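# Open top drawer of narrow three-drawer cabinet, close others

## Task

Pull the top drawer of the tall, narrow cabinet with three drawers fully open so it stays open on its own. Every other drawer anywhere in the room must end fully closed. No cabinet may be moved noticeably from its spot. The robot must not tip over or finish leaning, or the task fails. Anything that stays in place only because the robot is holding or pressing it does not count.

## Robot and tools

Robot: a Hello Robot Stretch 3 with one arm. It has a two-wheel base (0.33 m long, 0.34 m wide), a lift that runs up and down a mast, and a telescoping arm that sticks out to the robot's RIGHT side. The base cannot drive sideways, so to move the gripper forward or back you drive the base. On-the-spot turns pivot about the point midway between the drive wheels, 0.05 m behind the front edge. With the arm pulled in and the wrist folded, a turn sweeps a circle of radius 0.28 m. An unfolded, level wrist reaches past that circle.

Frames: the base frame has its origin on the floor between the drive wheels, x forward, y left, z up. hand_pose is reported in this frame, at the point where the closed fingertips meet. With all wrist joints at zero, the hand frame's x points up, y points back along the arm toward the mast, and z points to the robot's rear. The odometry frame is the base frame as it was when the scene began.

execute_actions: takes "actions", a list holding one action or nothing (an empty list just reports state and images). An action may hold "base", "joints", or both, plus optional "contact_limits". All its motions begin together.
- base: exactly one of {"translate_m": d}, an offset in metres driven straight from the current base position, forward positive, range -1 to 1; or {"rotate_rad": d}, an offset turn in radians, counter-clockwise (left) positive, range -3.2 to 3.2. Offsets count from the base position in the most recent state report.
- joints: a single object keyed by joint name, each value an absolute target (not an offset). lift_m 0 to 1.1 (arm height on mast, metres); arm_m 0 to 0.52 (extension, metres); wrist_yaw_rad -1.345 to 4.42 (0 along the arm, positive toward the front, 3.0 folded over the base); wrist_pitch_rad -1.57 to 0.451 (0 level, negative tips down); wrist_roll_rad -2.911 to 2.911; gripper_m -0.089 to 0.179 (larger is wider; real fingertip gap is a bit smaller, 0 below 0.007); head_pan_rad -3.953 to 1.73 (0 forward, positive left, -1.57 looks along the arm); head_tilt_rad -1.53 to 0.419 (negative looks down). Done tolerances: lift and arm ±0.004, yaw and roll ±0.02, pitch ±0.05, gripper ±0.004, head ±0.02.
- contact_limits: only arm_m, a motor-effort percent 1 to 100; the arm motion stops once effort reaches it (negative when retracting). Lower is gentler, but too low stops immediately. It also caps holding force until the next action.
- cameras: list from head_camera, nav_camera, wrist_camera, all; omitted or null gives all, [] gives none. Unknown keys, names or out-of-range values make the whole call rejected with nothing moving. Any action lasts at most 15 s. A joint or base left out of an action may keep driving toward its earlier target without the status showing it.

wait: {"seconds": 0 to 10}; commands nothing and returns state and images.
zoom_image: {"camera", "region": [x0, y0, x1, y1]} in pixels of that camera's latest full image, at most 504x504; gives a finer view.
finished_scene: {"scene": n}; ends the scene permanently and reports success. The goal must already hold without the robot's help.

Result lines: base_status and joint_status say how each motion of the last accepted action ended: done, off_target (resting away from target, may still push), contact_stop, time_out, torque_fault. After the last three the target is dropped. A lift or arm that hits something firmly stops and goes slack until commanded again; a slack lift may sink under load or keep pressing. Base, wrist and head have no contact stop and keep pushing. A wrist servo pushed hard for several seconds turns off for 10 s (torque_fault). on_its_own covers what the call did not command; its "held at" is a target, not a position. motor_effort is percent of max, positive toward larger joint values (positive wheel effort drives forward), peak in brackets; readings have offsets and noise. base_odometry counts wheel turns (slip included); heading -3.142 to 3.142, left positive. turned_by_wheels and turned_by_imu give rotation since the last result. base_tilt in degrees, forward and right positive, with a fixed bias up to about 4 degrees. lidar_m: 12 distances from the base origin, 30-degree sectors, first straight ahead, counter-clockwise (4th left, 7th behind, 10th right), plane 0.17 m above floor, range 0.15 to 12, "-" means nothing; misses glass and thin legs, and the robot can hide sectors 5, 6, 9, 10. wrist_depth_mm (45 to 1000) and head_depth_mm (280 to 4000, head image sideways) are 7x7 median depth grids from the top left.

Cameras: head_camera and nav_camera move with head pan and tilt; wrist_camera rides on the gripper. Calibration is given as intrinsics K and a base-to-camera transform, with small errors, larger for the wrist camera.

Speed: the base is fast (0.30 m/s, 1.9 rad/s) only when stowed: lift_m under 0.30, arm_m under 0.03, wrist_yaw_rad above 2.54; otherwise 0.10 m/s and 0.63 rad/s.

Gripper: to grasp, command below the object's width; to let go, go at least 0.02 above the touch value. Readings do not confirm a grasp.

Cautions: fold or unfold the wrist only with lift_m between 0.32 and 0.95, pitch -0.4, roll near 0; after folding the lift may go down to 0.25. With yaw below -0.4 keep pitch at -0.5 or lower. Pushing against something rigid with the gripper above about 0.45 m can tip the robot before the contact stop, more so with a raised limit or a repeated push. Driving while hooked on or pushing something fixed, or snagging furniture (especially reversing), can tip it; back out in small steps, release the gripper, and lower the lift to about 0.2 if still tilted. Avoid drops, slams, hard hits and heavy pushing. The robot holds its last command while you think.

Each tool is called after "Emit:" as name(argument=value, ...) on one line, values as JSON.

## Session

Emit:
execute_actions(actions=[{"joints":{"head_tilt_rad":-0.6,"head_pan_rad":0.6}}])

Emit:
execute_actions(actions=[{"joints":{"head_pan_rad":-1.4}}])

Emit:
execute_actions(actions=[{"joints":{"head_pan_rad":-3.4}}])

Scene clock: 0.93 s.
base_odometry: x=+0.000 y=+0.000 heading=+0.000 (m, m, rad; odometry frame)
turned_by_wheels: +0.000 (rad since the last result)
turned_by_imu: +0.000 (rad since the last result)
base_tilt: forward=-0.8 right=-1.0 (deg)
lidar_m: 1.24 1.31 2.77 2.52 2.45 2.02 1.49 1.60 1.84 1.81 1.93 1.82
head_depth_mm: 1620 1744 1911 2016 1565 1525 1269 / 1737 1897 2073 2231 1887 1522 1274 / 1876 2047 2242 2374 1880 1526 1275 / 2036 2256 2486 2496 1874 1520 1275 / 2226 2477 2766 2502 1889 1523 1282 / 2460 2767 3119 2480 1899 1527 1279 / 2736 2962 3211 2501 1887 1518 1278
base_status: not commanded
joint_positions: lift_m=+0.544 arm_m=+0.001 wrist_yaw_rad=+3.091 wrist_pitch_rad=-0.425 wrist_roll_rad=-0.009 gripper_m=+0.037 head_pan_rad=+0.593 head_tilt_rad=-0.592
joint_status: all done
motor_effort: left_wheel=+0(0) right_wheel=+0(0) lift_m=+22(22) arm_m=+0(0) wrist_yaw_rad=-1(1) wrist_pitch_rad=+5(5) wrist_roll_rad=+0(0) gripper_m=+0(0) head_pan_rad=+3(30) head_tilt_rad=-5(41) (%)
hand_pose: x=-0.0100 y=+0.0769 z=+0.5554 quat_wxyz=(+0.166, +0.691, +0.133, +0.691) (m; base frame)
wrist_depth_mm: - - - - - - - / - - - - - - - / - - - - - - - / - - - - - - - / 927 930 948 962 992 976 988 / 794 804 - 817 - 820 829 / 700 700 688 706 709 705 709
pictures: head_camera (sideways: a quarter turn clockwise sets it upright), nav_camera (sideways: a quarter turn counterclockwise sets it upright), wrist_camera
camera_calibration (this result's frames):
head_camera: T_world_to_cam=[[-0.428337, -0.301314, -0.851902, 1.13142], [-0.586914, 0.809602, 0.0087479, -0.00237969], [0.687066, 0.50374, -0.523628, 0.630237], [0, 0, 0, 1]] pos_world=[0.0502176, 0.0253635, 1.29389]
nav_camera: T_world_to_cam=[[0.46119, 0.289188, 0.838853, -1.05136], [0.516593, -0.856158, 0.0111378, 0.0346767], [0.721412, 0.428209, -0.544244, 0.667087], [0, 0, 0, 1]] pos_world=[-0.0142796, 0.0480777, 1.24461]
wrist_camera: T_world_to_cam=[[0.999098, 0.0157561, 0.0394424, -0.011335], [0.0412972, -0.577363, -0.815442, 0.528285], [0.00992437, 0.816335, -0.577493, 0.42064], [0, 0, 0, 1]] pos_world=[-0.0146665, -0.0381924, 0.674149]
Images, in order (width x height): head_camera 896x504, nav_camera 672x504, wrist_camera 644x364.

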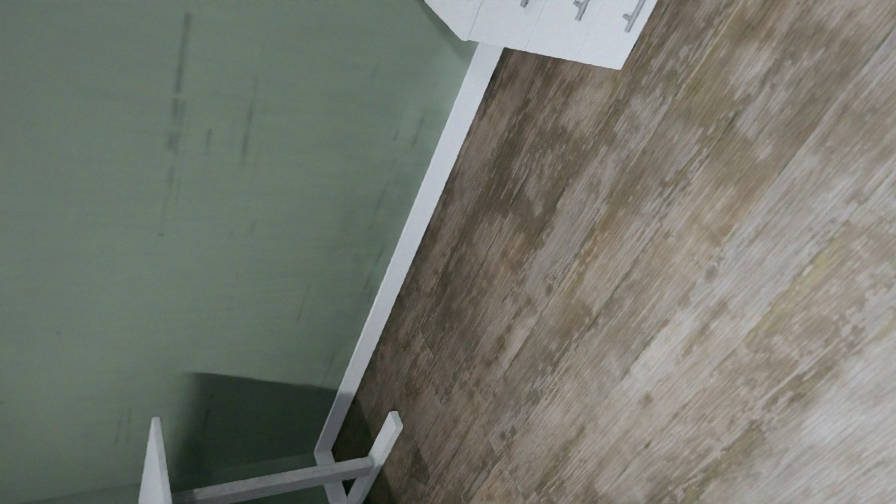

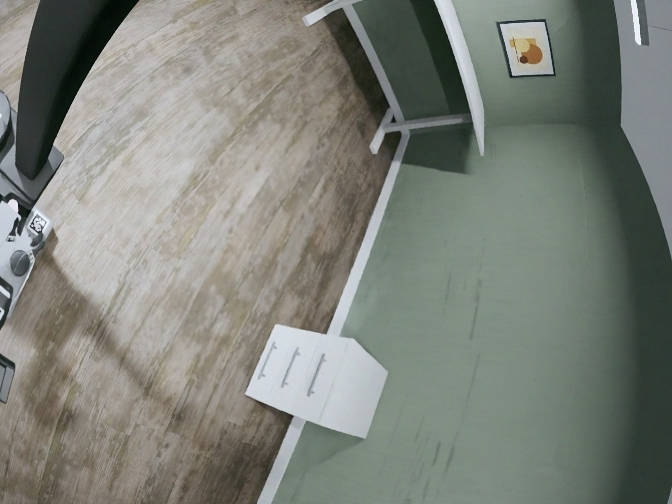

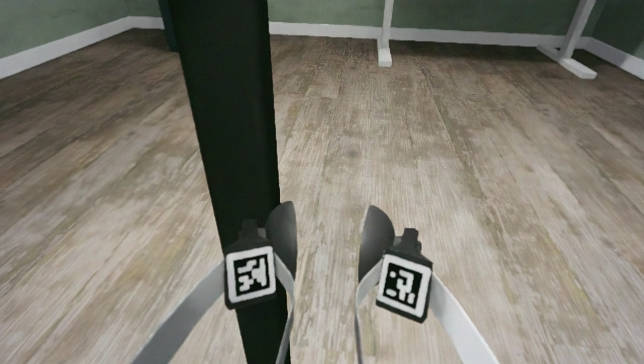

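Scene clock: 2.40 s.
base_odometry: x=+0.000 y=+0.000 heading=+0.000 (m, m, rad; odometry frame)
turned_by_wheels: +0.000 (rad since the last result)
turned_by_imu: +0.000 (rad since the last result)
base_tilt: forward=-0.7 right=-1.0 (deg)
lidar_m: 1.24 1.31 2.77 2.52 2.44 2.01 1.49 1.60 1.84 1.81 1.93 1.83
head_depth_mm: 1479 1614 1755 1969 1874 1523 1269 / 1520 1672 1832 2043 1885 1523 1279 / 1558 1718 1903 2134 1891 1516 1275 / 1610 1773 1979 2173 1895 1523 1274 / 1660 1831 2042 2290 1893 1522 1272 / 1716 1891 2126 2325 1889 1512 1273 / 1773 1968 2231 2372 1888 1530 1280
base_status: not commanded
joint_positions: lift_m=+0.544 arm_m=+0.001 wrist_yaw_rad=+3.091 wrist_pitch_rad=-0.425 wrist_roll_rad=-0.009 gripper_m=+0.037 head_pan_rad=-1.393 head_tilt_rad=-0.592
joint_status: all done
motor_effort: left_wheel=+0(0) right_wheel=+0(0) lift_m=+23(23) arm_m=+0(1) wrist_yaw_rad=+0(0) wrist_pitch_rad=+5(5) wrist_roll_rad=+0(0) gripper_m=+0(0) head_pan_rad=-3(36) head_tilt_rad=-4(4) (%)
hand_pose: x=-0.0100 y=+0.0769 z=+0.5554 quat_wxyz=(+0.166, +0.691, +0.133, +0.691) (m; base frame)
wrist_depth_mm: - - - - - - - / - - - - - - - / - - - - - - - / - - - - - - - / 920 946 933 963 981 979 975 / 785 804 - 811 - 806 824 / 696 694 691 706 703 706 708
pictures: head_camera (sideways: a quarter turn clockwise sets it upright), nav_camera (sideways: a quarter turn counterclockwise sets it upright), wrist_camera
camera_calibration (this result's frames):
head_camera: T_world_to_cam=[[-0.103234, 0.513782, -0.851687, 1.12916], [0.977463, 0.210926, 0.00876206, -0.0119409], [0.184144, -0.831588, -0.523978, 0.63376], [0, 0, 0, 1]] pos_world=[0.0115355, -0.0505944, 1.29387]
nav_camera: T_world_to_cam=[[0.0788967, -0.538958, 0.838629, -1.04874], [-0.991735, -0.127815, 0.0111582, 0.0438508], [0.101176, -0.832579, -0.544588, 0.671318], [0, 0, 0, 1]] pos_world=[0.0583096, -0.000697721, 1.24461]
wrist_camera: T_world_to_cam=[[0.999098, 0.0157566, 0.0394424, -0.0113349], [0.0412976, -0.577363, -0.815442, 0.528285], [0.009924, 0.816336, -0.577493, 0.42064], [0, 0, 0, 1]] pos_world=[-0.0146666, -0.0381924, 0.674149]
Images, in order (width x height): head_camera 896x504, nav_camera 672x504, wrist_camera 644x364.

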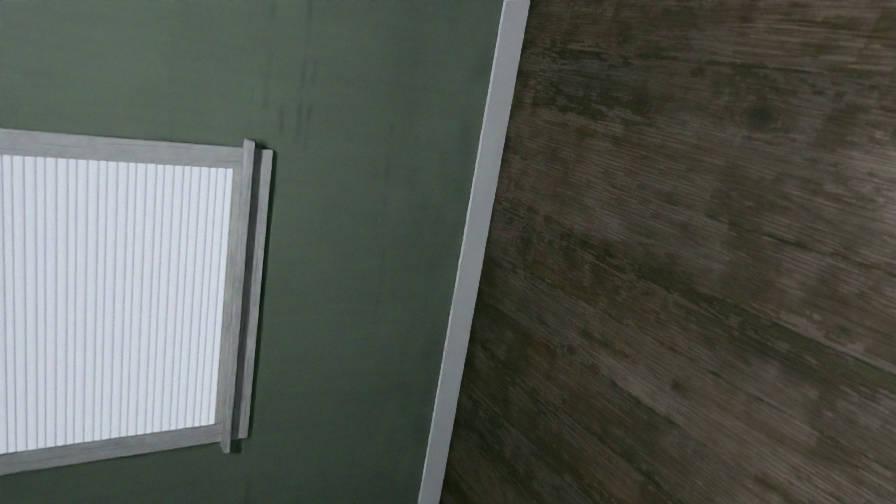

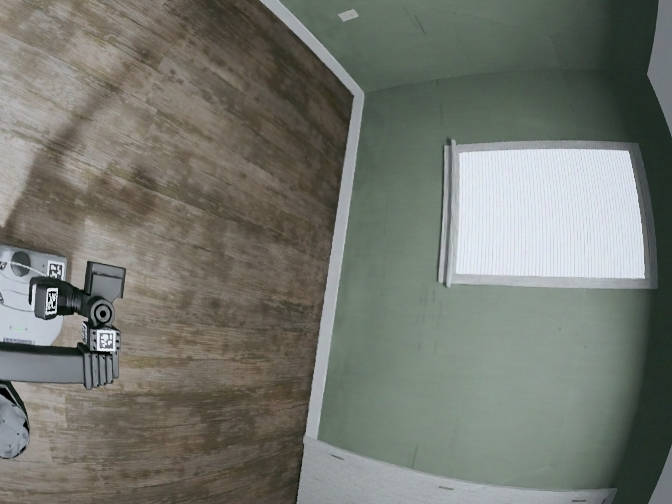

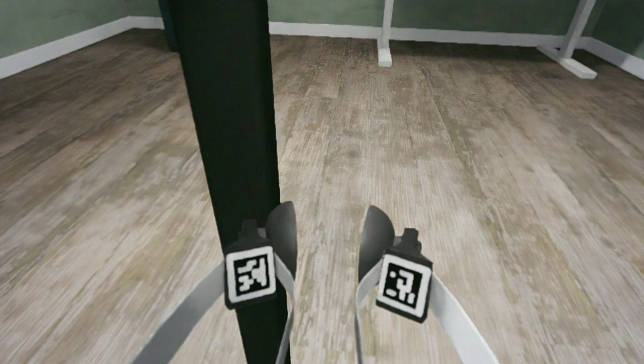

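Scene clock: 3.87 s.
base_odometry: x=+0.000 y=+0.000 heading=+0.000 (m, m, rad; odometry frame)
turned_by_wheels: +0.000 (rad since the last result)
turned_by_imu: +0.000 (rad since the last result)
base_tilt: forward=-0.6 right=-1.1 (deg)
lidar_m: 1.24 1.31 2.77 2.52 2.44 2.02 1.49 1.60 1.85 1.81 1.92 1.82
head_depth_mm: 1773 1958 2171 2370 1888 1509 1274 / 1753 1921 2139 2342 1890 1519 1276 / 1720 1899 2102 2294 1880 1521 1277 / 1702 1826 2037 2222 1882 1523 1276 / 1688 1437 1534 1714 1844 1522 1276 / 1674 1424 1506 1687 1825 1525 1275 / 1668 1411 1493 1677 1832 1529 1280
base_status: not commanded
joint_positions: lift_m=+0.544 arm_m=+0.001 wrist_yaw_rad=+3.091 wrist_pitch_rad=-0.425 wrist_roll_rad=-0.009 gripper_m=+0.037 head_pan_rad=-3.393 head_tilt_rad=-0.592
joint_status: all done
motor_effort: left_wheel=+0(0) right_wheel=+0(0) lift_m=+24(23) arm_m=-1(1) wrist_yaw_rad=+0(1) wrist_pitch_rad=+5(5) wrist_roll_rad=+0(0) gripper_m=-1(1) head_pan_rad=-3(36) head_tilt_rad=-4(6) (%)
hand_pose: x=-0.0100 y=+0.0769 z=+0.5554 quat_wxyz=(+0.166, +0.691, +0.133, +0.691) (m; base frame)
wrist_depth_mm: - - - - - - - / - - - - - - - / - - - - - - - / - - - - - - - / 941 953 934 936 986 965 972 / 801 802 - 805 - 819 825 / 676 704 687 703 712 725 715
pictures: head_camera (sideways: a quarter turn clockwise sets it upright), nav_camera (sideways: a quarter turn counterclockwise sets it upright), wrist_camera
camera_calibration (this result's frames):
head_camera: T_world_to_cam=[[0.510189, -0.119951, -0.851657, 1.12537], [-0.214976, -0.97658, 0.00876403, -0.00466952], [-0.832762, 0.178614, -0.524027, 0.640027], [0, 0, 0, 1]] pos_world=[-0.0421668, 0.0161121, 1.29386]
nav_camera: T_world_to_cam=[[-0.522952, 0.152558, 0.838598, -1.04503], [0.296486, 0.954972, 0.0111611, 0.035989], [-0.799135, 0.254469, -0.544636, 0.676872], [0, 0, 0, 1]] pos_world=[-0.0162581, -0.0471844, 1.24461]
wrist_camera: T_world_to_cam=[[0.999098, 0.0157563, 0.0394423, -0.0113349], [0.0412973, -0.577363, -0.815442, 0.528285], [0.00992416, 0.816336, -0.577493, 0.42064], [0, 0, 0, 1]] pos_world=[-0.0146666, -0.0381924, 0.674149]
Images, in order (width x height): head_camera 896x504, nav_camera 672x504, wrist_camera 644x364.

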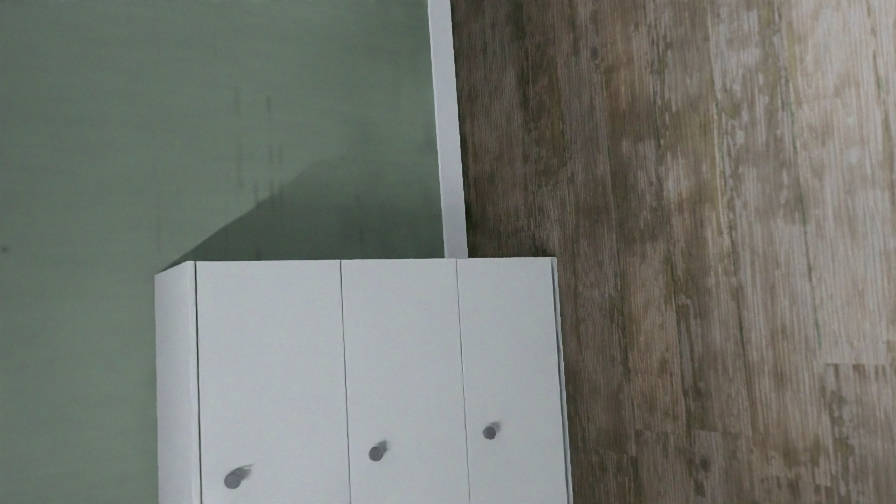

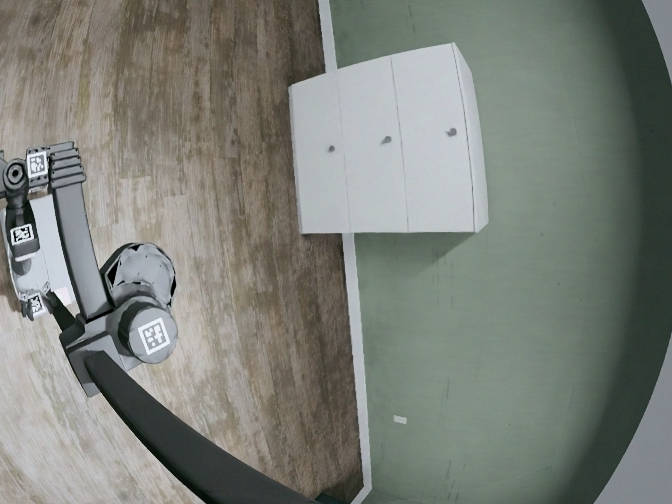

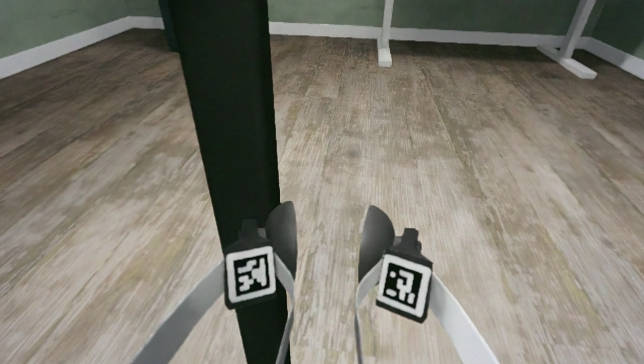

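Emit:
execute_actions(actions=[{"base":{"rotate_rad":0.59},"joints":{"head_pan_rad":1.3,"head_tilt_rad":-0.4,"wrist_yaw_rad":1.57}}], cameras=["head_camera","nav_camera"])

Emit:
execute_actions(actions=[{"base":{"translate_m":0.425},"joints":{"wrist_yaw_rad":0,"wrist_pitch_rad":0,"wrist_roll_rad":1.57,"gripper_m":0.06,"lift_m":0.33}}], cameras=["head_camera"])

Emit:
execute_actions(actions=[{"base":{"rotate_rad":0.87},"joints":{"head_pan_rad":-1.57,"head_tilt_rad":-0.8,"arm_m":0.15}}])

Scene clock: 13.17 s.
base_odometry: x=+0.000 y=+0.000 heading=+0.590 (m, m, rad; odometry frame)
turned_by_wheels: +0.590 (rad since the last result)
turned_by_imu: +0.599 (rad since the last result)
base_tilt: forward=-0.8 right=-1.0 (deg)
lidar_m: 1.96 2.87 2.44 2.46 2.00 1.48 1.64 1.82 1.81 1.98 1.80 1.24
head_depth_mm: 2521 2653 2849 3015 2434 1814 1443 / 2620 2766 2976 3130 2419 1815 1445 / 2758 2897 3035 3016 2425 1821 1449 / 2869 3065 3114 2681 2421 1812 1450 / 3028 3239 3497 3397 2426 1804 1446 / 2916 3050 3181 3255 2442 1812 1449 / 2526 2639 2775 2882 2424 1808 1452
base_status: done
joint_positions: lift_m=+0.544 arm_m=+0.001 wrist_yaw_rad=+1.572 wrist_pitch_rad=-0.425 wrist_roll_rad=-0.009 gripper_m=+0.037 head_pan_rad=+1.293 head_tilt_rad=-0.408
joint_status: all done
motor_effort: left_wheel=-4(10) right_wheel=+2(5) lift_m=+23(24) arm_m=+1(0) wrist_yaw_rad=-2(3) wrist_pitch_rad=+5(5) wrist_roll_rad=+0(0) gripper_m=+0(0) head_pan_rad=+3(36) head_tilt_rad=+5(25) (%)
hand_pose: x=+0.2021 y=-0.1462 z=+0.5554 quat_wxyz=(+0.596, +0.593, -0.380, +0.386) (m; base frame)
wrist_depth_mm: - - - - - 958 - / - - - - - - - / - - - - - - - / - - - - - - - / 947 935 962 948 - 975 979 / 799 796 - 811 - 823 824 / 693 693 702 702 704 708 704
pictures: head_camera (sideways: a quarter turn clockwise sets it upright), nav_camera (sideways: a quarter turn counterclockwise sets it upright)
camera_calibration (this result's frames):
head_camera: T_world_to_cam=[[-0.0883853, -0.348333, -0.933195, 1.23539], [-0.970734, 0.240145, 0.00230187, 0.00835231], [0.223301, 0.906087, -0.359364, 0.419318], [0, 0, 0, 1]] pos_world=[0.0236645, 0.0483833, 1.30353]
nav_camera: T_world_to_cam=[[0.121884, 0.362182, 0.924104, -1.16049], [0.946335, -0.323183, 0.00184857, 0.0441472], [0.299325, 0.874286, -0.382136, 0.458726], [0, 0, 0, 1]] pos_world=[-0.0376406, 0.0335195, 1.24763]
Images, in order (width x height): head_camera 896x504, nav_camera 672x504.

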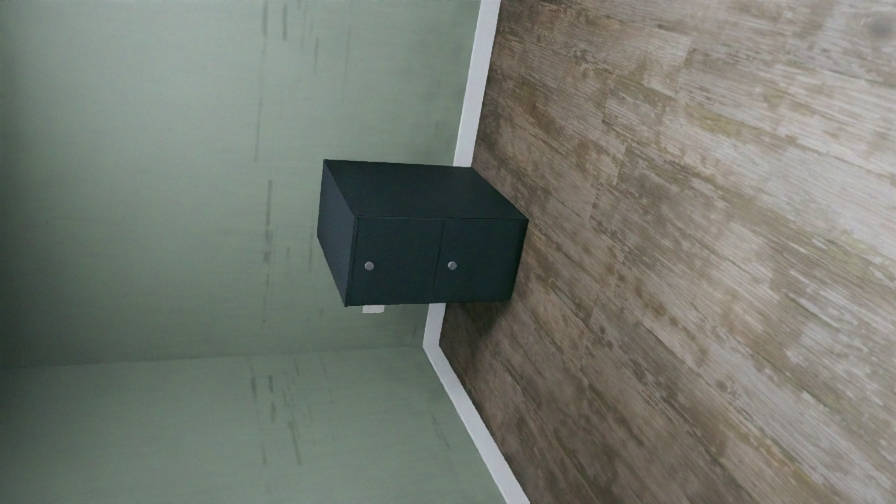

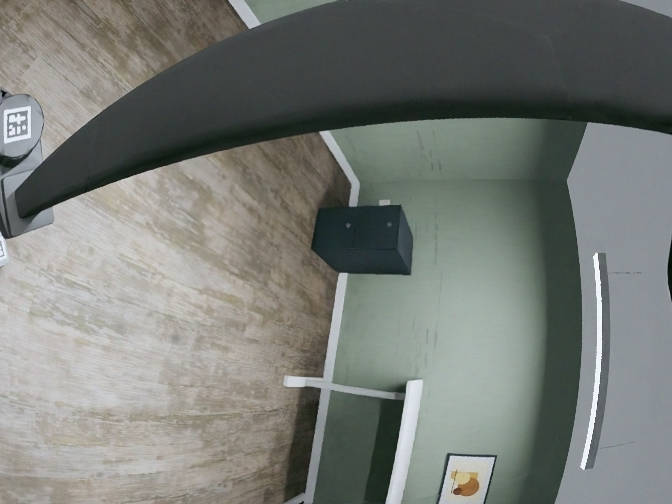

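Scene clock: 18.47 s.
base_odometry: x=+0.353 y=+0.236 heading=+0.590 (m, m, rad; odometry frame)
turned_by_wheels: +0.000 (rad since the last result)
turned_by_imu: +0.001 (rad since the last result)
base_tilt: forward=-0.7 right=-1.1 (deg)
lidar_m: 1.59 2.47 2.26 2.36 2.33 1.82 2.00 2.09 2.07 1.82 0.91 0.90
head_depth_mm: 2303 2439 2561 2742 2370 1815 1447 / 2377 2519 2704 2911 2402 1819 1454 / 2496 2668 2824 3001 2404 1817 1452 / 2621 2792 2977 3050 2441 1818 1444 / 2738 2935 3031 2612 2413 1820 1453 / 2892 3080 3264 2697 2430 1822 1456 / 2956 3084 3228 3272 2440 1827 1446
base_status: done
joint_positions: lift_m=+0.331 arm_m=+0.001 wrist_yaw_rad=+0.001 wrist_pitch_rad=-0.025 wrist_roll_rad=+1.568 gripper_m=+0.060 head_pan_rad=+1.293 head_tilt_rad=-0.408
joint_status: all done
motor_effort: left_wheel=-4(6) right_wheel=+2(7) lift_m=+10(19) arm_m=+0(0) wrist_yaw_rad=-2(3) wrist_pitch_rad=+8(8) wrist_roll_rad=+0(2) gripper_m=+1(88) head_pan_rad=+2(2) head_tilt_rad=+5(5) (%)
hand_pose: x=-0.0210 y=-0.4019 z=+0.4387 quat_wxyz=(+0.002, +0.001, -1.000, -0.013) (m; base frame)
wrist_depth_mm: - - - - - 822 542 / - - - - - 822 540 / - - - - - 792 534 / - - - - - 798 533 / - - - - - 790 528 / - - - - - 777 524 / - - - - - 725 525
pictures: head_camera (sideways: a quarter turn clockwise sets it upright)
camera_calibration (this result's frames):
head_camera: T_world_to_cam=[[-0.08835, -0.348341, -0.933195, 1.23539], [-0.970758, 0.240047, 0.00230187, 0.00835247], [0.223209, 0.90611, -0.359364, 0.419318], [0, 0, 0, 1]] pos_world=[0.0236596, 0.0483851, 1.30353]
Images, in order (width x height): head_camera 896x504.

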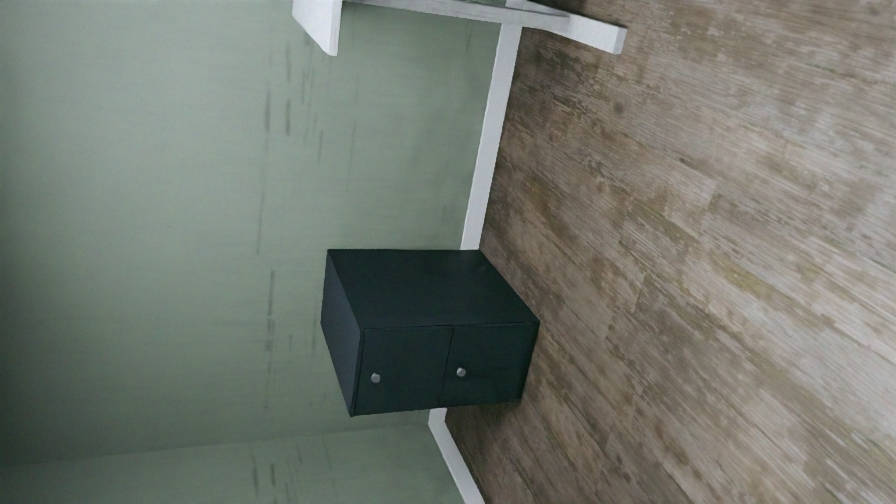

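Scene clock: 20.80 s.
base_odometry: x=+0.353 y=+0.236 heading=+1.460 (m, m, rad; odometry frame)
turned_by_wheels: +0.870 (rad since the last result)
turned_by_imu: +0.883 (rad since the last result)
base_tilt: forward=-0.8 right=-1.1 (deg)
lidar_m: 2.26 2.37 2.41 1.82 1.88 2.16 2.07 2.12 1.52 0.90 1.50 2.01
head_depth_mm: 1250 1420 1631 1839 1565 1336 1165 / 1256 1419 1606 1732 1529 1335 1186 / 1258 1427 1419 1214 1456 1338 - / 1265 1431 1418 1221 1461 1340 1157 / 1267 1434 1535 1242 1499 1338 1171 / 1267 1449 1684 1841 1579 1343 1174 / 1270 1446 1665 1855 1577 1344 1177
base_status: done
joint_positions: lift_m=+0.331 arm_m=+0.150 wrist_yaw_rad=+0.000 wrist_pitch_rad=-0.024 wrist_roll_rad=+1.569 gripper_m=+0.060 head_pan_rad=-1.563 head_tilt_rad=-0.790
joint_status: all done
motor_effort: left_wheel=-4(11) right_wheel=+2(6) lift_m=+11(11) arm_m=+4(3) wrist_yaw_rad=+0(2) wrist_pitch_rad=+8(8) wrist_roll_rad=+0(0) gripper_m=+1(0) head_pan_rad=-3(37) head_tilt_rad=-6(36) (%)
hand_pose: x=-0.0213 y=-0.5501 z=+0.4389 quat_wxyz=(+0.001, +0.000, -1.000, -0.012) (m; base frame)
wrist_depth_mm: - - - - - 769 544 / - - - 498 496 501 501 / - - - 516 510 512 513 / - - - 521 522 526 526 / - - - 532 532 540 536 / - - - 549 - 551 520 / - - - - - 725 524
pictures: head_camera (sideways: a quarter turn clockwise sets it upright), nav_camera (sideways: a quarter turn counterclockwise sets it upright), wrist_camera
camera_calibration (this result's frames):
head_camera: T_world_to_cam=[[-0.016061, 0.680863, -0.732235, 0.972906], [0.999078, 0.0400897, 0.0153631, -0.0206634], [0.0398152, -0.731313, -0.680879, 0.838753], [0, 0, 0, 1]] pos_world=[0.00287505, -0.0481963, 1.2838]
nav_camera: T_world_to_cam=[[-0.0122091, -0.698595, 0.715413, -0.88757], [-0.999036, 0.0386849, 0.0207261, 0.0314432], [-0.0421549, -0.714471, -0.698394, 0.872271], [0, 0, 0, 1]] pos_world=[0.0573469, 0.00194298, 1.24352]
wrist_camera: T_world_to_cam=[[-0.0560572, -0.0195557, -0.998236, 0.427996], [0.980443, 0.187833, -0.0587377, 0.18056], [0.188651, -0.982006, 0.00864381, -0.377453], [0, 0, 0, 1]] pos_world=[-0.0818295, -0.396207, 0.441109]
Images, in order (width x height): head_camera 896x504, nav_camera 672x504, wrist_camera 644x364.

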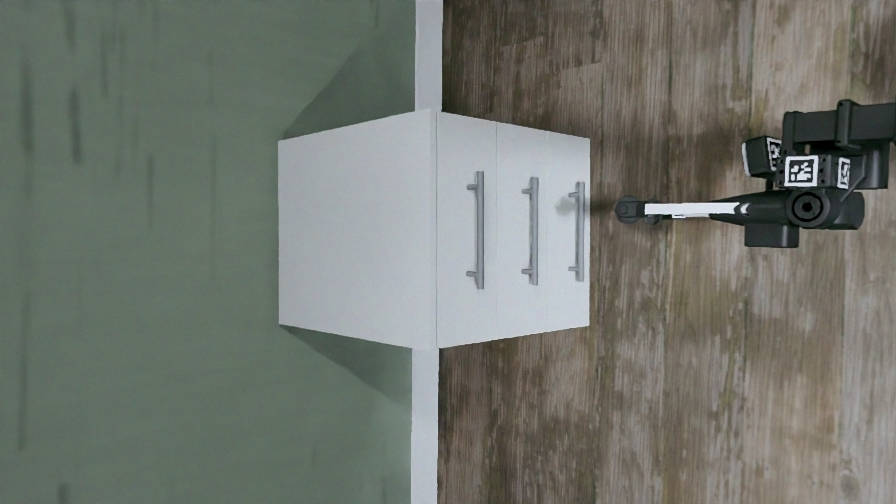

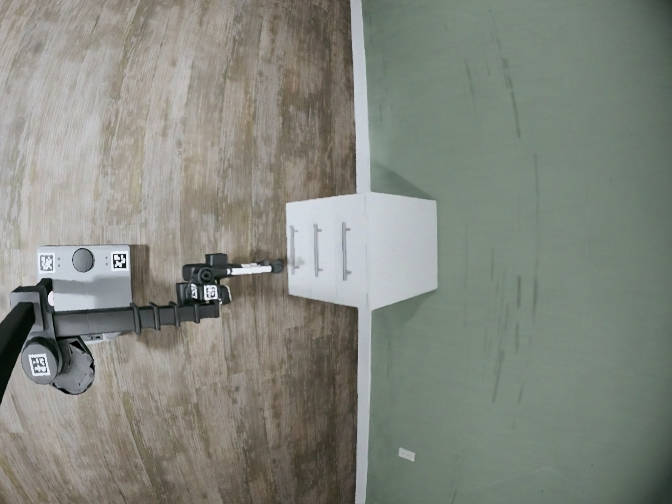

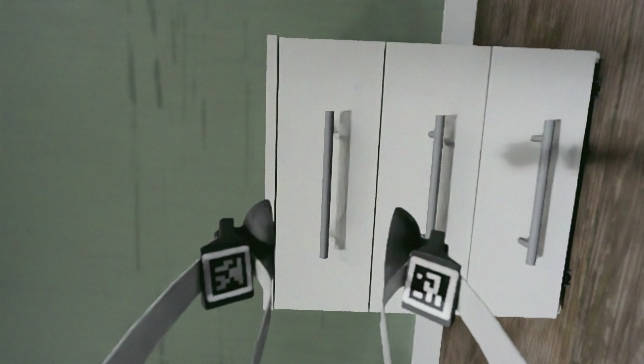

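Good alignment.

Emit:
execute_actions(actions=[{"base":{"translate_m":0.03},"joints":{"arm_m":0.44}}], cameras=["wrist_camera"])

Emit:
execute_actions(actions=[{"joints":{"arm_m":0.505},"contact_limits":{"arm_m":10}}], cameras=["wrist_camera"])

Scene clock: 26.17 s.
base_odometry: x=+0.357 y=+0.266 heading=+1.459 (m, m, rad; odometry frame)
turned_by_wheels: +0.000 (rad since the last result)
turned_by_imu: +0.000 (rad since the last result)
base_tilt: forward=-0.6 right=-1.2 (deg)
lidar_m: 2.22 2.35 2.42 1.82 1.88 2.20 2.10 2.12 1.52 0.90 1.50 2.02
head_depth_mm: 1250 1416 1640 1846 1563 1335 1164 / 1252 1421 1572 1247 1527 1340 1185 / 1257 1431 1411 1192 1370 1338 1168 / 1258 1434 1417 1197 1455 1340 1166 / 1264 1445 1553 1254 1497 1339 1168 / 1274 1443 1673 1844 1576 1340 1170 / 1275 1445 1670 1853 1587 1344 1177
base_status: done
joint_positions: lift_m=+0.331 arm_m=+0.440 wrist_yaw_rad=+0.000 wrist_pitch_rad=-0.024 wrist_roll_rad=+1.569 gripper_m=+0.060 head_pan_rad=-1.563 head_tilt_rad=-0.790
joint_status: all done
motor_effort: left_wheel=-4(8) right_wheel=+3(5) lift_m=+10(11) arm_m=+5(5) wrist_yaw_rad=+0(0) wrist_pitch_rad=+8(8) wrist_roll_rad=+0(1) gripper_m=+0(0) head_pan_rad=-3(3) head_tilt_rad=-6(5) (%)
hand_pose: x=-0.0213 y=-0.8401 z=+0.4390 quat_wxyz=(+0.001, +0.000, -1.000, -0.012) (m; base frame)
wrist_depth_mm: 735 747 211 212 212 212 211 / 762 752 217 215 216 217 215 / 768 767 222 220 220 222 219 / 791 790 227 226 226 226 225 / 817 813 232 231 231 232 231 / 829 830 - 236 - 237 237 / 854 853 242 242 245 243 242
pictures: wrist_camera
camera_calibration (this result's frames):
wrist_camera: T_world_to_cam=[[-0.055882, -0.0199625, -0.998238, 0.422092], [0.980455, 0.187799, -0.0586421, 0.234969], [0.188639, -0.982005, 0.00907777, -0.662428], [0, 0, 0, 1]] pos_world=[-0.0818298, -0.686208, 0.44114]
Images, in order (width x height): wrist_camera 644x364.

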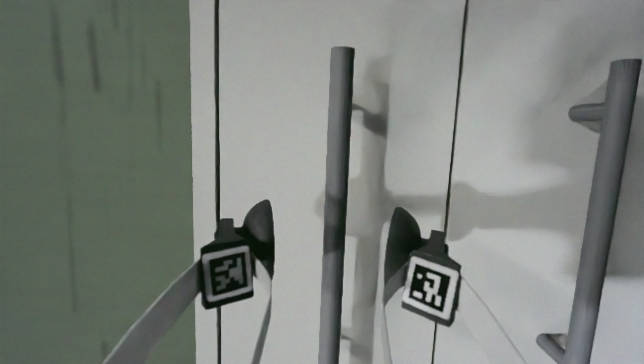

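Scene clock: 27.67 s.
base_odometry: x=+0.357 y=+0.266 heading=+1.459 (m, m, rad; odometry frame)
turned_by_wheels: +0.000 (rad since the last result)
turned_by_imu: +0.000 (rad since the last result)
base_tilt: forward=-0.7 right=-1.0 (deg)
lidar_m: 2.22 2.33 2.42 1.83 1.88 2.20 2.10 2.14 1.52 0.90 1.50 2.00
head_depth_mm: 1250 1422 1632 1826 1566 1332 1163 / 1258 1426 1579 1246 1523 1348 1185 / 1253 1429 1415 1216 1459 1338 1169 / 1267 1429 1417 1220 1455 1336 1167 / 1263 1439 1563 1252 1507 1339 1166 / 1269 1444 1669 1838 1574 1343 1174 / 1278 1448 1673 1844 1581 1343 1173
base_status: not commanded
joint_positions: lift_m=+0.331 arm_m=+0.486 wrist_yaw_rad=+0.000 wrist_pitch_rad=-0.019 wrist_roll_rad=+1.569 gripper_m=+0.060 head_pan_rad=-1.563 head_tilt_rad=-0.790
joint_status: arm_m contact_stop (moved +0.046 of +0.065)
on_its_own: arm_m is slack since a contact_stop, until your next command for it (your +0.505 is given up)
motor_effort: left_wheel=-6(6) right_wheel=+3(4) lift_m=+10(11) arm_m=+0(11) wrist_yaw_rad=+0(1) wrist_pitch_rad=+7(8) wrist_roll_rad=+0(0) gripper_m=+0(1) head_pan_rad=-3(3) head_tilt_rad=-5(6) (%)
contact_limits: arm_m 10 (drawing in: default 22, maximum 37; extending or still: default 31, maximum 51)
hand_pose: x=-0.0214 y=-0.8864 z=+0.4401 quat_wxyz=(+0.001, +0.000, -1.000, -0.010) (m; base frame)
wrist_depth_mm: 695 691 168 167 168 168 168 / 709 705 172 170 171 171 171 / 736 718 175 174 175 175 175 / 750 740 179 178 179 179 179 / 763 752 184 183 183 184 184 / 789 780 - 187 - 188 189 / 809 817 193 191 193 192 193
pictures: wrist_camera
camera_calibration (this result's frames):
wrist_camera: T_world_to_cam=[[-0.0556583, -0.0241093, -0.998159, 0.418523], [0.980556, 0.187099, -0.0591959, 0.243461], [0.188181, -0.982045, 0.0132269, -0.709726], [0, 0, 0, 1]] pos_world=[-0.081876, -0.732444, 0.441551]
Images, in order (width x height): wrist_camera 644x364.

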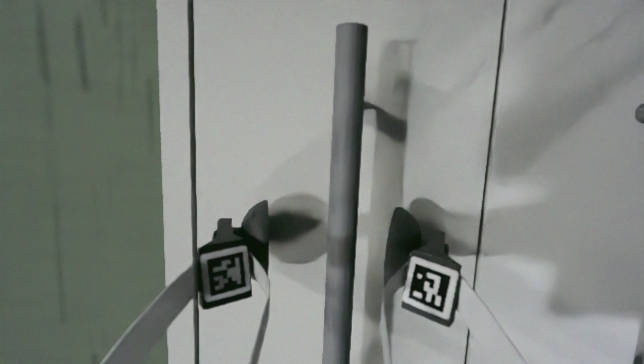

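Emit:
execute_actions(actions=[{"joints":{"gripper_m":-0.07}}], cameras=[])

Emit:
execute_actions(actions=[{"joints":{"arm_m":0.17},"contact_limits":{"arm_m":16}}], cameras=["wrist_camera"])

Emit:
execute_actions(actions=[{"joints":{"arm_m":0.12,"gripper_m":-0.075},"contact_limits":{"arm_m":11}}])

Scene clock: 33.17 s.
base_odometry: x=+0.357 y=+0.266 heading=+1.459 (m, m, rad; odometry frame)
turned_by_wheels: +0.000 (rad since the last result)
turned_by_imu: +0.000 (rad since the last result)
base_tilt: forward=-0.8 right=-1.0 (deg)
lidar_m: 2.22 2.34 2.42 1.82 1.88 2.19 2.10 2.13 1.52 0.90 1.50 2.01
head_depth_mm: 1254 1421 1641 1833 1555 1333 1165 / 1253 1423 1568 1244 1524 1347 1189 / 1257 1430 1406 1193 1416 1337 1162 / 1261 1432 1422 1195 1454 1337 1168 / 1264 1439 1551 1254 1501 1340 1167 / 1270 1437 1660 1862 1568 1345 1169 / 1268 1447 1670 1860 1566 1343 1171
base_status: not commanded
joint_positions: lift_m=+0.331 arm_m=+0.483 wrist_yaw_rad=+0.000 wrist_pitch_rad=-0.030 wrist_roll_rad=+1.570 gripper_m=-0.068 head_pan_rad=-1.563 head_tilt_rad=-0.791
joint_status: all done
on_its_own: arm_m is slack since a contact_stop, until your next command for it (your +0.505 is given up)
motor_effort: left_wheel=-2(6) right_wheel=+1(3) lift_m=+13(13) arm_m=+0(2) wrist_yaw_rad=+0(0) wrist_pitch_rad=+10(18) wrist_roll_rad=+0(0) gripper_m=-36(100) head_pan_rad=-3(2) head_tilt_rad=-5(5) (%)
hand_pose: x=-0.0213 y=-0.8831 z=+0.4372 quat_wxyz=(+0.001, +0.000, -1.000, -0.015) (m; base frame)
wrist_depth_mm: 688 682 168 167 168 171 172 / 707 703 172 171 172 175 176 / 721 725 176 175 176 179 180 / 738 731 180 178 181 183 185 / 766 754 183 148 184 188 189 / 780 775 188 150 189 194 193 / 797 803 194 193 194 198 198
pictures: none
No camera images: the call's "cameras" was empty. Leave "cameras" out to get every camera's image.

Scene clock: 36.70 s.
base_odometry: x=+0.357 y=+0.266 heading=+1.459 (m, m, rad; odometry frame)
turned_by_wheels: +0.000 (rad since the last result)
turned_by_imu: +0.000 (rad since the last result)
base_tilt: forward=-0.7 right=-1.1 (deg)
lidar_m: 2.22 2.34 2.42 1.83 1.88 2.20 2.10 2.12 1.52 0.90 1.50 2.01
head_depth_mm: 1250 1423 1638 1838 1563 1335 1156 / 1250 1424 1574 1245 1107 1342 1190 / 1257 1426 1414 1229 1109 1361 1125 / 1260 1431 1420 1234 1111 1335 1158 / 1267 1438 1561 1261 1114 1344 1165 / 1265 1444 1678 1847 1575 1344 1168 / 1276 1446 1675 1855 1581 1344 1170
base_status: not commanded
joint_positions: lift_m=+0.331 arm_m=+0.170 wrist_yaw_rad=-0.052 wrist_pitch_rad=-0.035 wrist_roll_rad=+1.570 gripper_m=-0.051 head_pan_rad=-1.563 head_tilt_rad=-0.791
joint_status: all done
on_its_own: wrist_yaw_rad is held at -0.055, not at your +0.000, by its stall guard, which is not easing now; gripper_m is held at -0.053, not at your -0.070, by its stall guard, which is still easing
motor_effort: left_wheel=-3(15) right_wheel=+2(13) lift_m=+13(13) arm_m=-5(7) wrist_yaw_rad=-2(42) wrist_pitch_rad=+12(12) wrist_roll_rad=+0(0) gripper_m=-29(37) head_pan_rad=-3(3) head_tilt_rad=-6(4) (%)
contact_limits: arm_m 16 (drawing in: default 22, maximum 37; extending or still: default 31, maximum 51)
hand_pose: x=-0.0347 y=-0.5704 z=+0.4361 quat_wxyz=(+0.001, -0.026, -1.000, -0.018) (m; base frame)
wrist_depth_mm: 994 990 173 174 175 691 533 / - - 176 176 177 487 490 / - - 179 178 180 494 498 / - - 181 181 182 505 503 / - - 183 149 185 511 512 / - - 186 169 188 522 518 / - - 190 190 192 658 510
pictures: wrist_camera
camera_calibration (this result's frames):
wrist_camera: T_world_to_cam=[[-0.0555759, -0.00604932, -0.998436, 0.431814], [0.989068, 0.136464, -0.0558812, 0.167138], [0.136588, -0.990627, -0.00160091, -0.396993], [0, 0, 0, 1]] pos_world=[-0.0870875, -0.413468, 0.439843]
Images, in order (width x height): wrist_camera 644x364.

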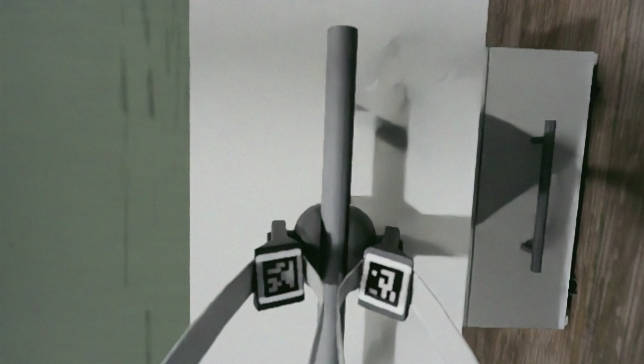

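Scene clock: 38.20 s.
base_odometry: x=+0.357 y=+0.266 heading=+1.459 (m, m, rad; odometry frame)
turned_by_wheels: +0.000 (rad since the last result)
turned_by_imu: +0.000 (rad since the last result)
base_tilt: forward=-0.6 right=-1.1 (deg)
lidar_m: 2.22 2.33 2.42 1.82 1.88 2.19 2.10 2.13 1.52 0.90 1.50 2.00
head_depth_mm: 1246 1414 1643 1835 1564 1335 1165 / 1256 1424 1579 1246 1107 1306 1187 / 1256 1430 1414 1230 1106 1311 - / 1256 1430 1414 1233 1112 1310 1168 / 1265 1435 1557 1250 1117 1309 1167 / 1272 1441 1675 1860 1569 1345 1169 / 1270 1452 1670 1851 1581 1343 1169
base_status: not commanded
joint_positions: lift_m=+0.331 arm_m=+0.121 wrist_yaw_rad=-0.057 wrist_pitch_rad=-0.034 wrist_roll_rad=+1.570 gripper_m=-0.070 head_pan_rad=-1.563 head_tilt_rad=-0.791
joint_status: gripper_m off_target (ended at -0.070, target -0.075); the others done
on_its_own: wrist_yaw_rad is held at -0.055, not at your +0.000, by its stall guard, which is not easing now
motor_effort: left_wheel=-3(4) right_wheel=+2(3) lift_m=+13(13) arm_m=-7(12) wrist_yaw_rad=+1(2) wrist_pitch_rad=+12(12) wrist_roll_rad=+0(0) gripper_m=-34(100) head_pan_rad=-3(3) head_tilt_rad=-4(5) (%)
contact_limits: arm_m 11 (drawing in: default 22, maximum 37; extending or still: default 31, maximum 51)
hand_pose: x=-0.0359 y=-0.5205 z=+0.4361 quat_wxyz=(+0.001, -0.029, -0.999, -0.018) (m; base frame)
wrist_depth_mm: - - 191 192 192 759 536 / - - 195 194 196 542 530 / - - 197 197 198 556 529 / - - 200 199 201 555 528 / - - 202 - 205 563 523 / - - 206 - 206 574 513 / - - 209 209 210 754 513
pictures: head_camera (sideways: a quarter turn clockwise sets it upright), nav_camera (sideways: a quarter turn counterclockwise sets it upright), wrist_camera
camera_calibration (this result's frames):
head_camera: T_world_to_cam=[[-0.0157872, 0.681767, -0.731399, 0.971815], [0.999095, 0.0396591, 0.0154025, -0.0207147], [0.0395075, -0.730494, -0.681776, 0.839921], [0, 0, 0, 1]] pos_world=[0.00285502, -0.0481727, 1.28374]
nav_camera: T_world_to_cam=[[-0.0124904, -0.699467, 0.714556, -0.886452], [-0.99902, 0.0390712, 0.0207833, 0.0313686], [-0.0424558, -0.713596, -0.69927, 0.873411], [0, 0, 0, 1]] pos_world=[0.0573471, 0.00199344, 1.24352]
wrist_camera: T_world_to_cam=[[-0.0556047, -0.00582699, -0.998436, 0.432174], [0.989701, 0.131793, -0.0558873, 0.159114], [0.131913, -0.99126, -0.00156134, -0.347915], [0, 0, 0, 1]] pos_world=[-0.0875494, -0.363326, 0.439847]
Images, in order (width x height): head_camera 896x504, nav_camera 672x504, wrist_camera 644x364.

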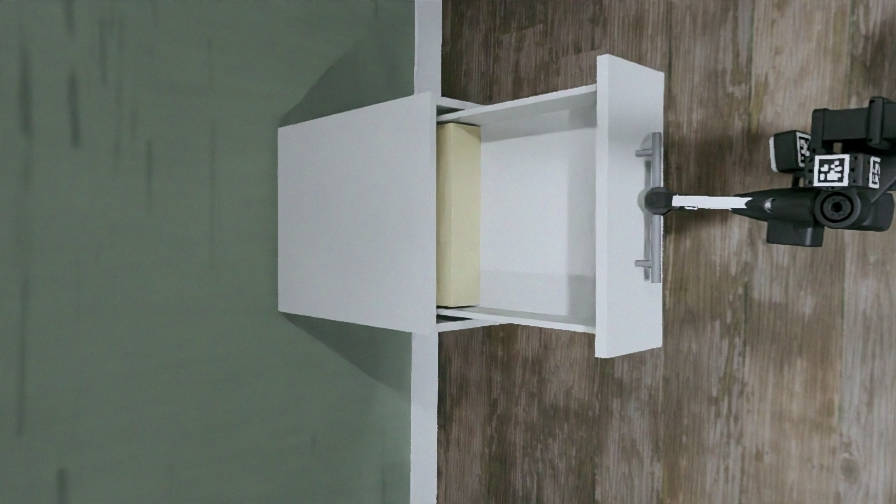

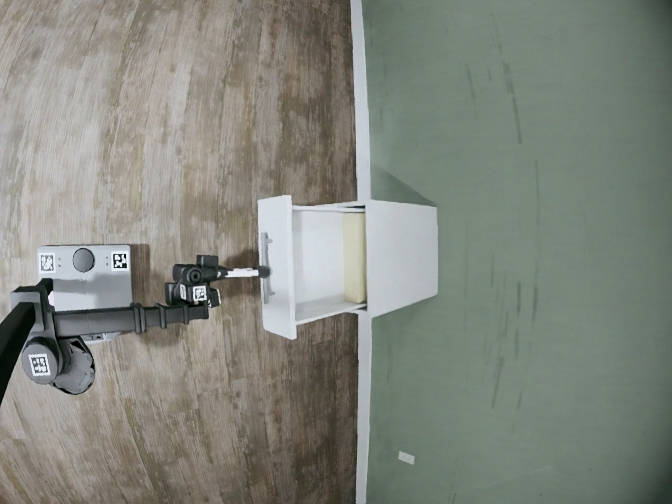

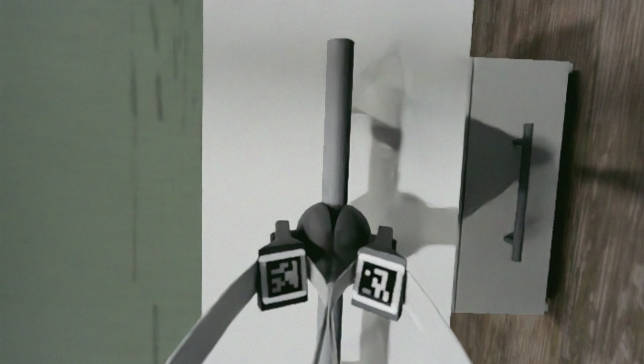

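Emit:
execute_actions(actions=[{"joints":{"gripper_m":0.05}}], cameras=[])

Emit:
execute_actions(actions=[{"joints":{"arm_m":0.07}}], cameras=[])

Emit:
finished_scene(scene=2)

Scene clock: 43.13 s.
base_odometry: x=+0.357 y=+0.266 heading=+1.459 (m, m, rad; odometry frame)
turned_by_wheels: +0.000 (rad since the last result)
turned_by_imu: +0.000 (rad since the last result)
base_tilt: forward=-0.8 right=-1.1 (deg)
lidar_m: 2.22 2.34 2.41 1.82 1.88 2.20 2.10 2.13 1.53 0.90 1.50 2.01
head_depth_mm: 1252 1423 1647 1827 1567 1331 1166 / 1258 1424 1570 1242 1107 1306 1183 / 1258 1435 1414 1226 1106 1308 - / 1265 1434 1412 1232 1111 1315 1169 / 1263 1437 1567 1248 1120 1316 1166 / 1266 1446 1677 1857 1571 1346 1168 / 1274 1452 1680 1855 1576 1344 1167
base_status: not commanded
joint_positions: lift_m=+0.331 arm_m=+0.120 wrist_yaw_rad=-0.056 wrist_pitch_rad=-0.025 wrist_roll_rad=+1.570 gripper_m=+0.050 head_pan_rad=-1.563 head_tilt_rad=-0.791
joint_status: all done
on_its_own: wrist_yaw_rad is held at -0.055, not at your +0.000, by its stall guard, which is not easing now
motor_effort: left_wheel=-3(3) right_wheel=+2(2) lift_m=+13(13) arm_m=-5(7) wrist_yaw_rad=+1(3) wrist_pitch_rad=+9(12) wrist_roll_rad=+0(0) gripper_m=+1(92) head_pan_rad=-3(3) head_tilt_rad=-4(5) (%)
hand_pose: x=-0.0358 y=-0.5205 z=+0.4385 quat_wxyz=(+0.001, -0.028, -1.000, -0.013) (m; base frame)
wrist_depth_mm: - - 192 192 191 761 546 / - - 195 193 194 533 536 / - - 197 197 198 542 534 / - - 200 200 200 555 533 / - - - 202 203 566 529 / - - - 205 - 567 525 / - - 209 209 210 717 524
pictures: none
No camera images: the call's "cameras" was empty. Leave "cameras" out to get every camera's image.

Scene clock: 44.60 s.
base_odometry: x=+0.357 y=+0.266 heading=+1.459 (m, m, rad; odometry frame)
turned_by_wheels: +0.000 (rad since the last result)
turned_by_imu: +0.000 (rad since the last result)
base_tilt: forward=-0.8 right=-1.1 (deg)
lidar_m: 2.23 2.34 2.42 1.82 1.88 2.19 2.10 2.13 1.52 0.90 1.50 2.01
head_depth_mm: 1256 1415 1644 1816 1564 1335 1171 / 1254 1421 1580 1241 1108 1305 1186 / 1260 1425 1417 1229 1111 1300 1209 / 1264 1436 1414 1236 1112 1316 1180 / 1270 1436 1557 1253 1116 1304 1168 / 1265 1443 1666 1852 1573 1345 1174 / 1274 1450 1679 1849 1582 1342 1170
base_status: not commanded
joint_positions: lift_m=+0.331 arm_m=+0.070 wrist_yaw_rad=-0.056 wrist_pitch_rad=-0.025 wrist_roll_rad=+1.570 gripper_m=+0.050 head_pan_rad=-1.563 head_tilt_rad=-0.791
joint_status: all done
on_its_own: wrist_yaw_rad is held at -0.055, not at your +0.000, by its stall guard, which is not easing now
motor_effort: left_wheel=-3(3) right_wheel=+2(2) lift_m=+14(13) arm_m=-4(6) wrist_yaw_rad=+1(1) wrist_pitch_rad=+8(9) wrist_roll_rad=+0(0) gripper_m=+0(1) head_pan_rad=-3(3) head_tilt_rad=-5(5) (%)
hand_pose: x=-0.0356 y=-0.4706 z=+0.4386 quat_wxyz=(+0.001, -0.028, -1.000, -0.013) (m; base frame)
wrist_depth_mm: - - - 239 240 833 545 / - - - 242 243 590 537 / - - - 246 248 594 538 / - - - 250 252 598 536 / - - - 254 434 609 532 / - - - 257 - 618 526 / - - 263 261 264 725 524
pictures: none
No camera images: the call's "cameras" was empty. Leave "cameras" out to get every camera's image.

The scene is finished: the task was done.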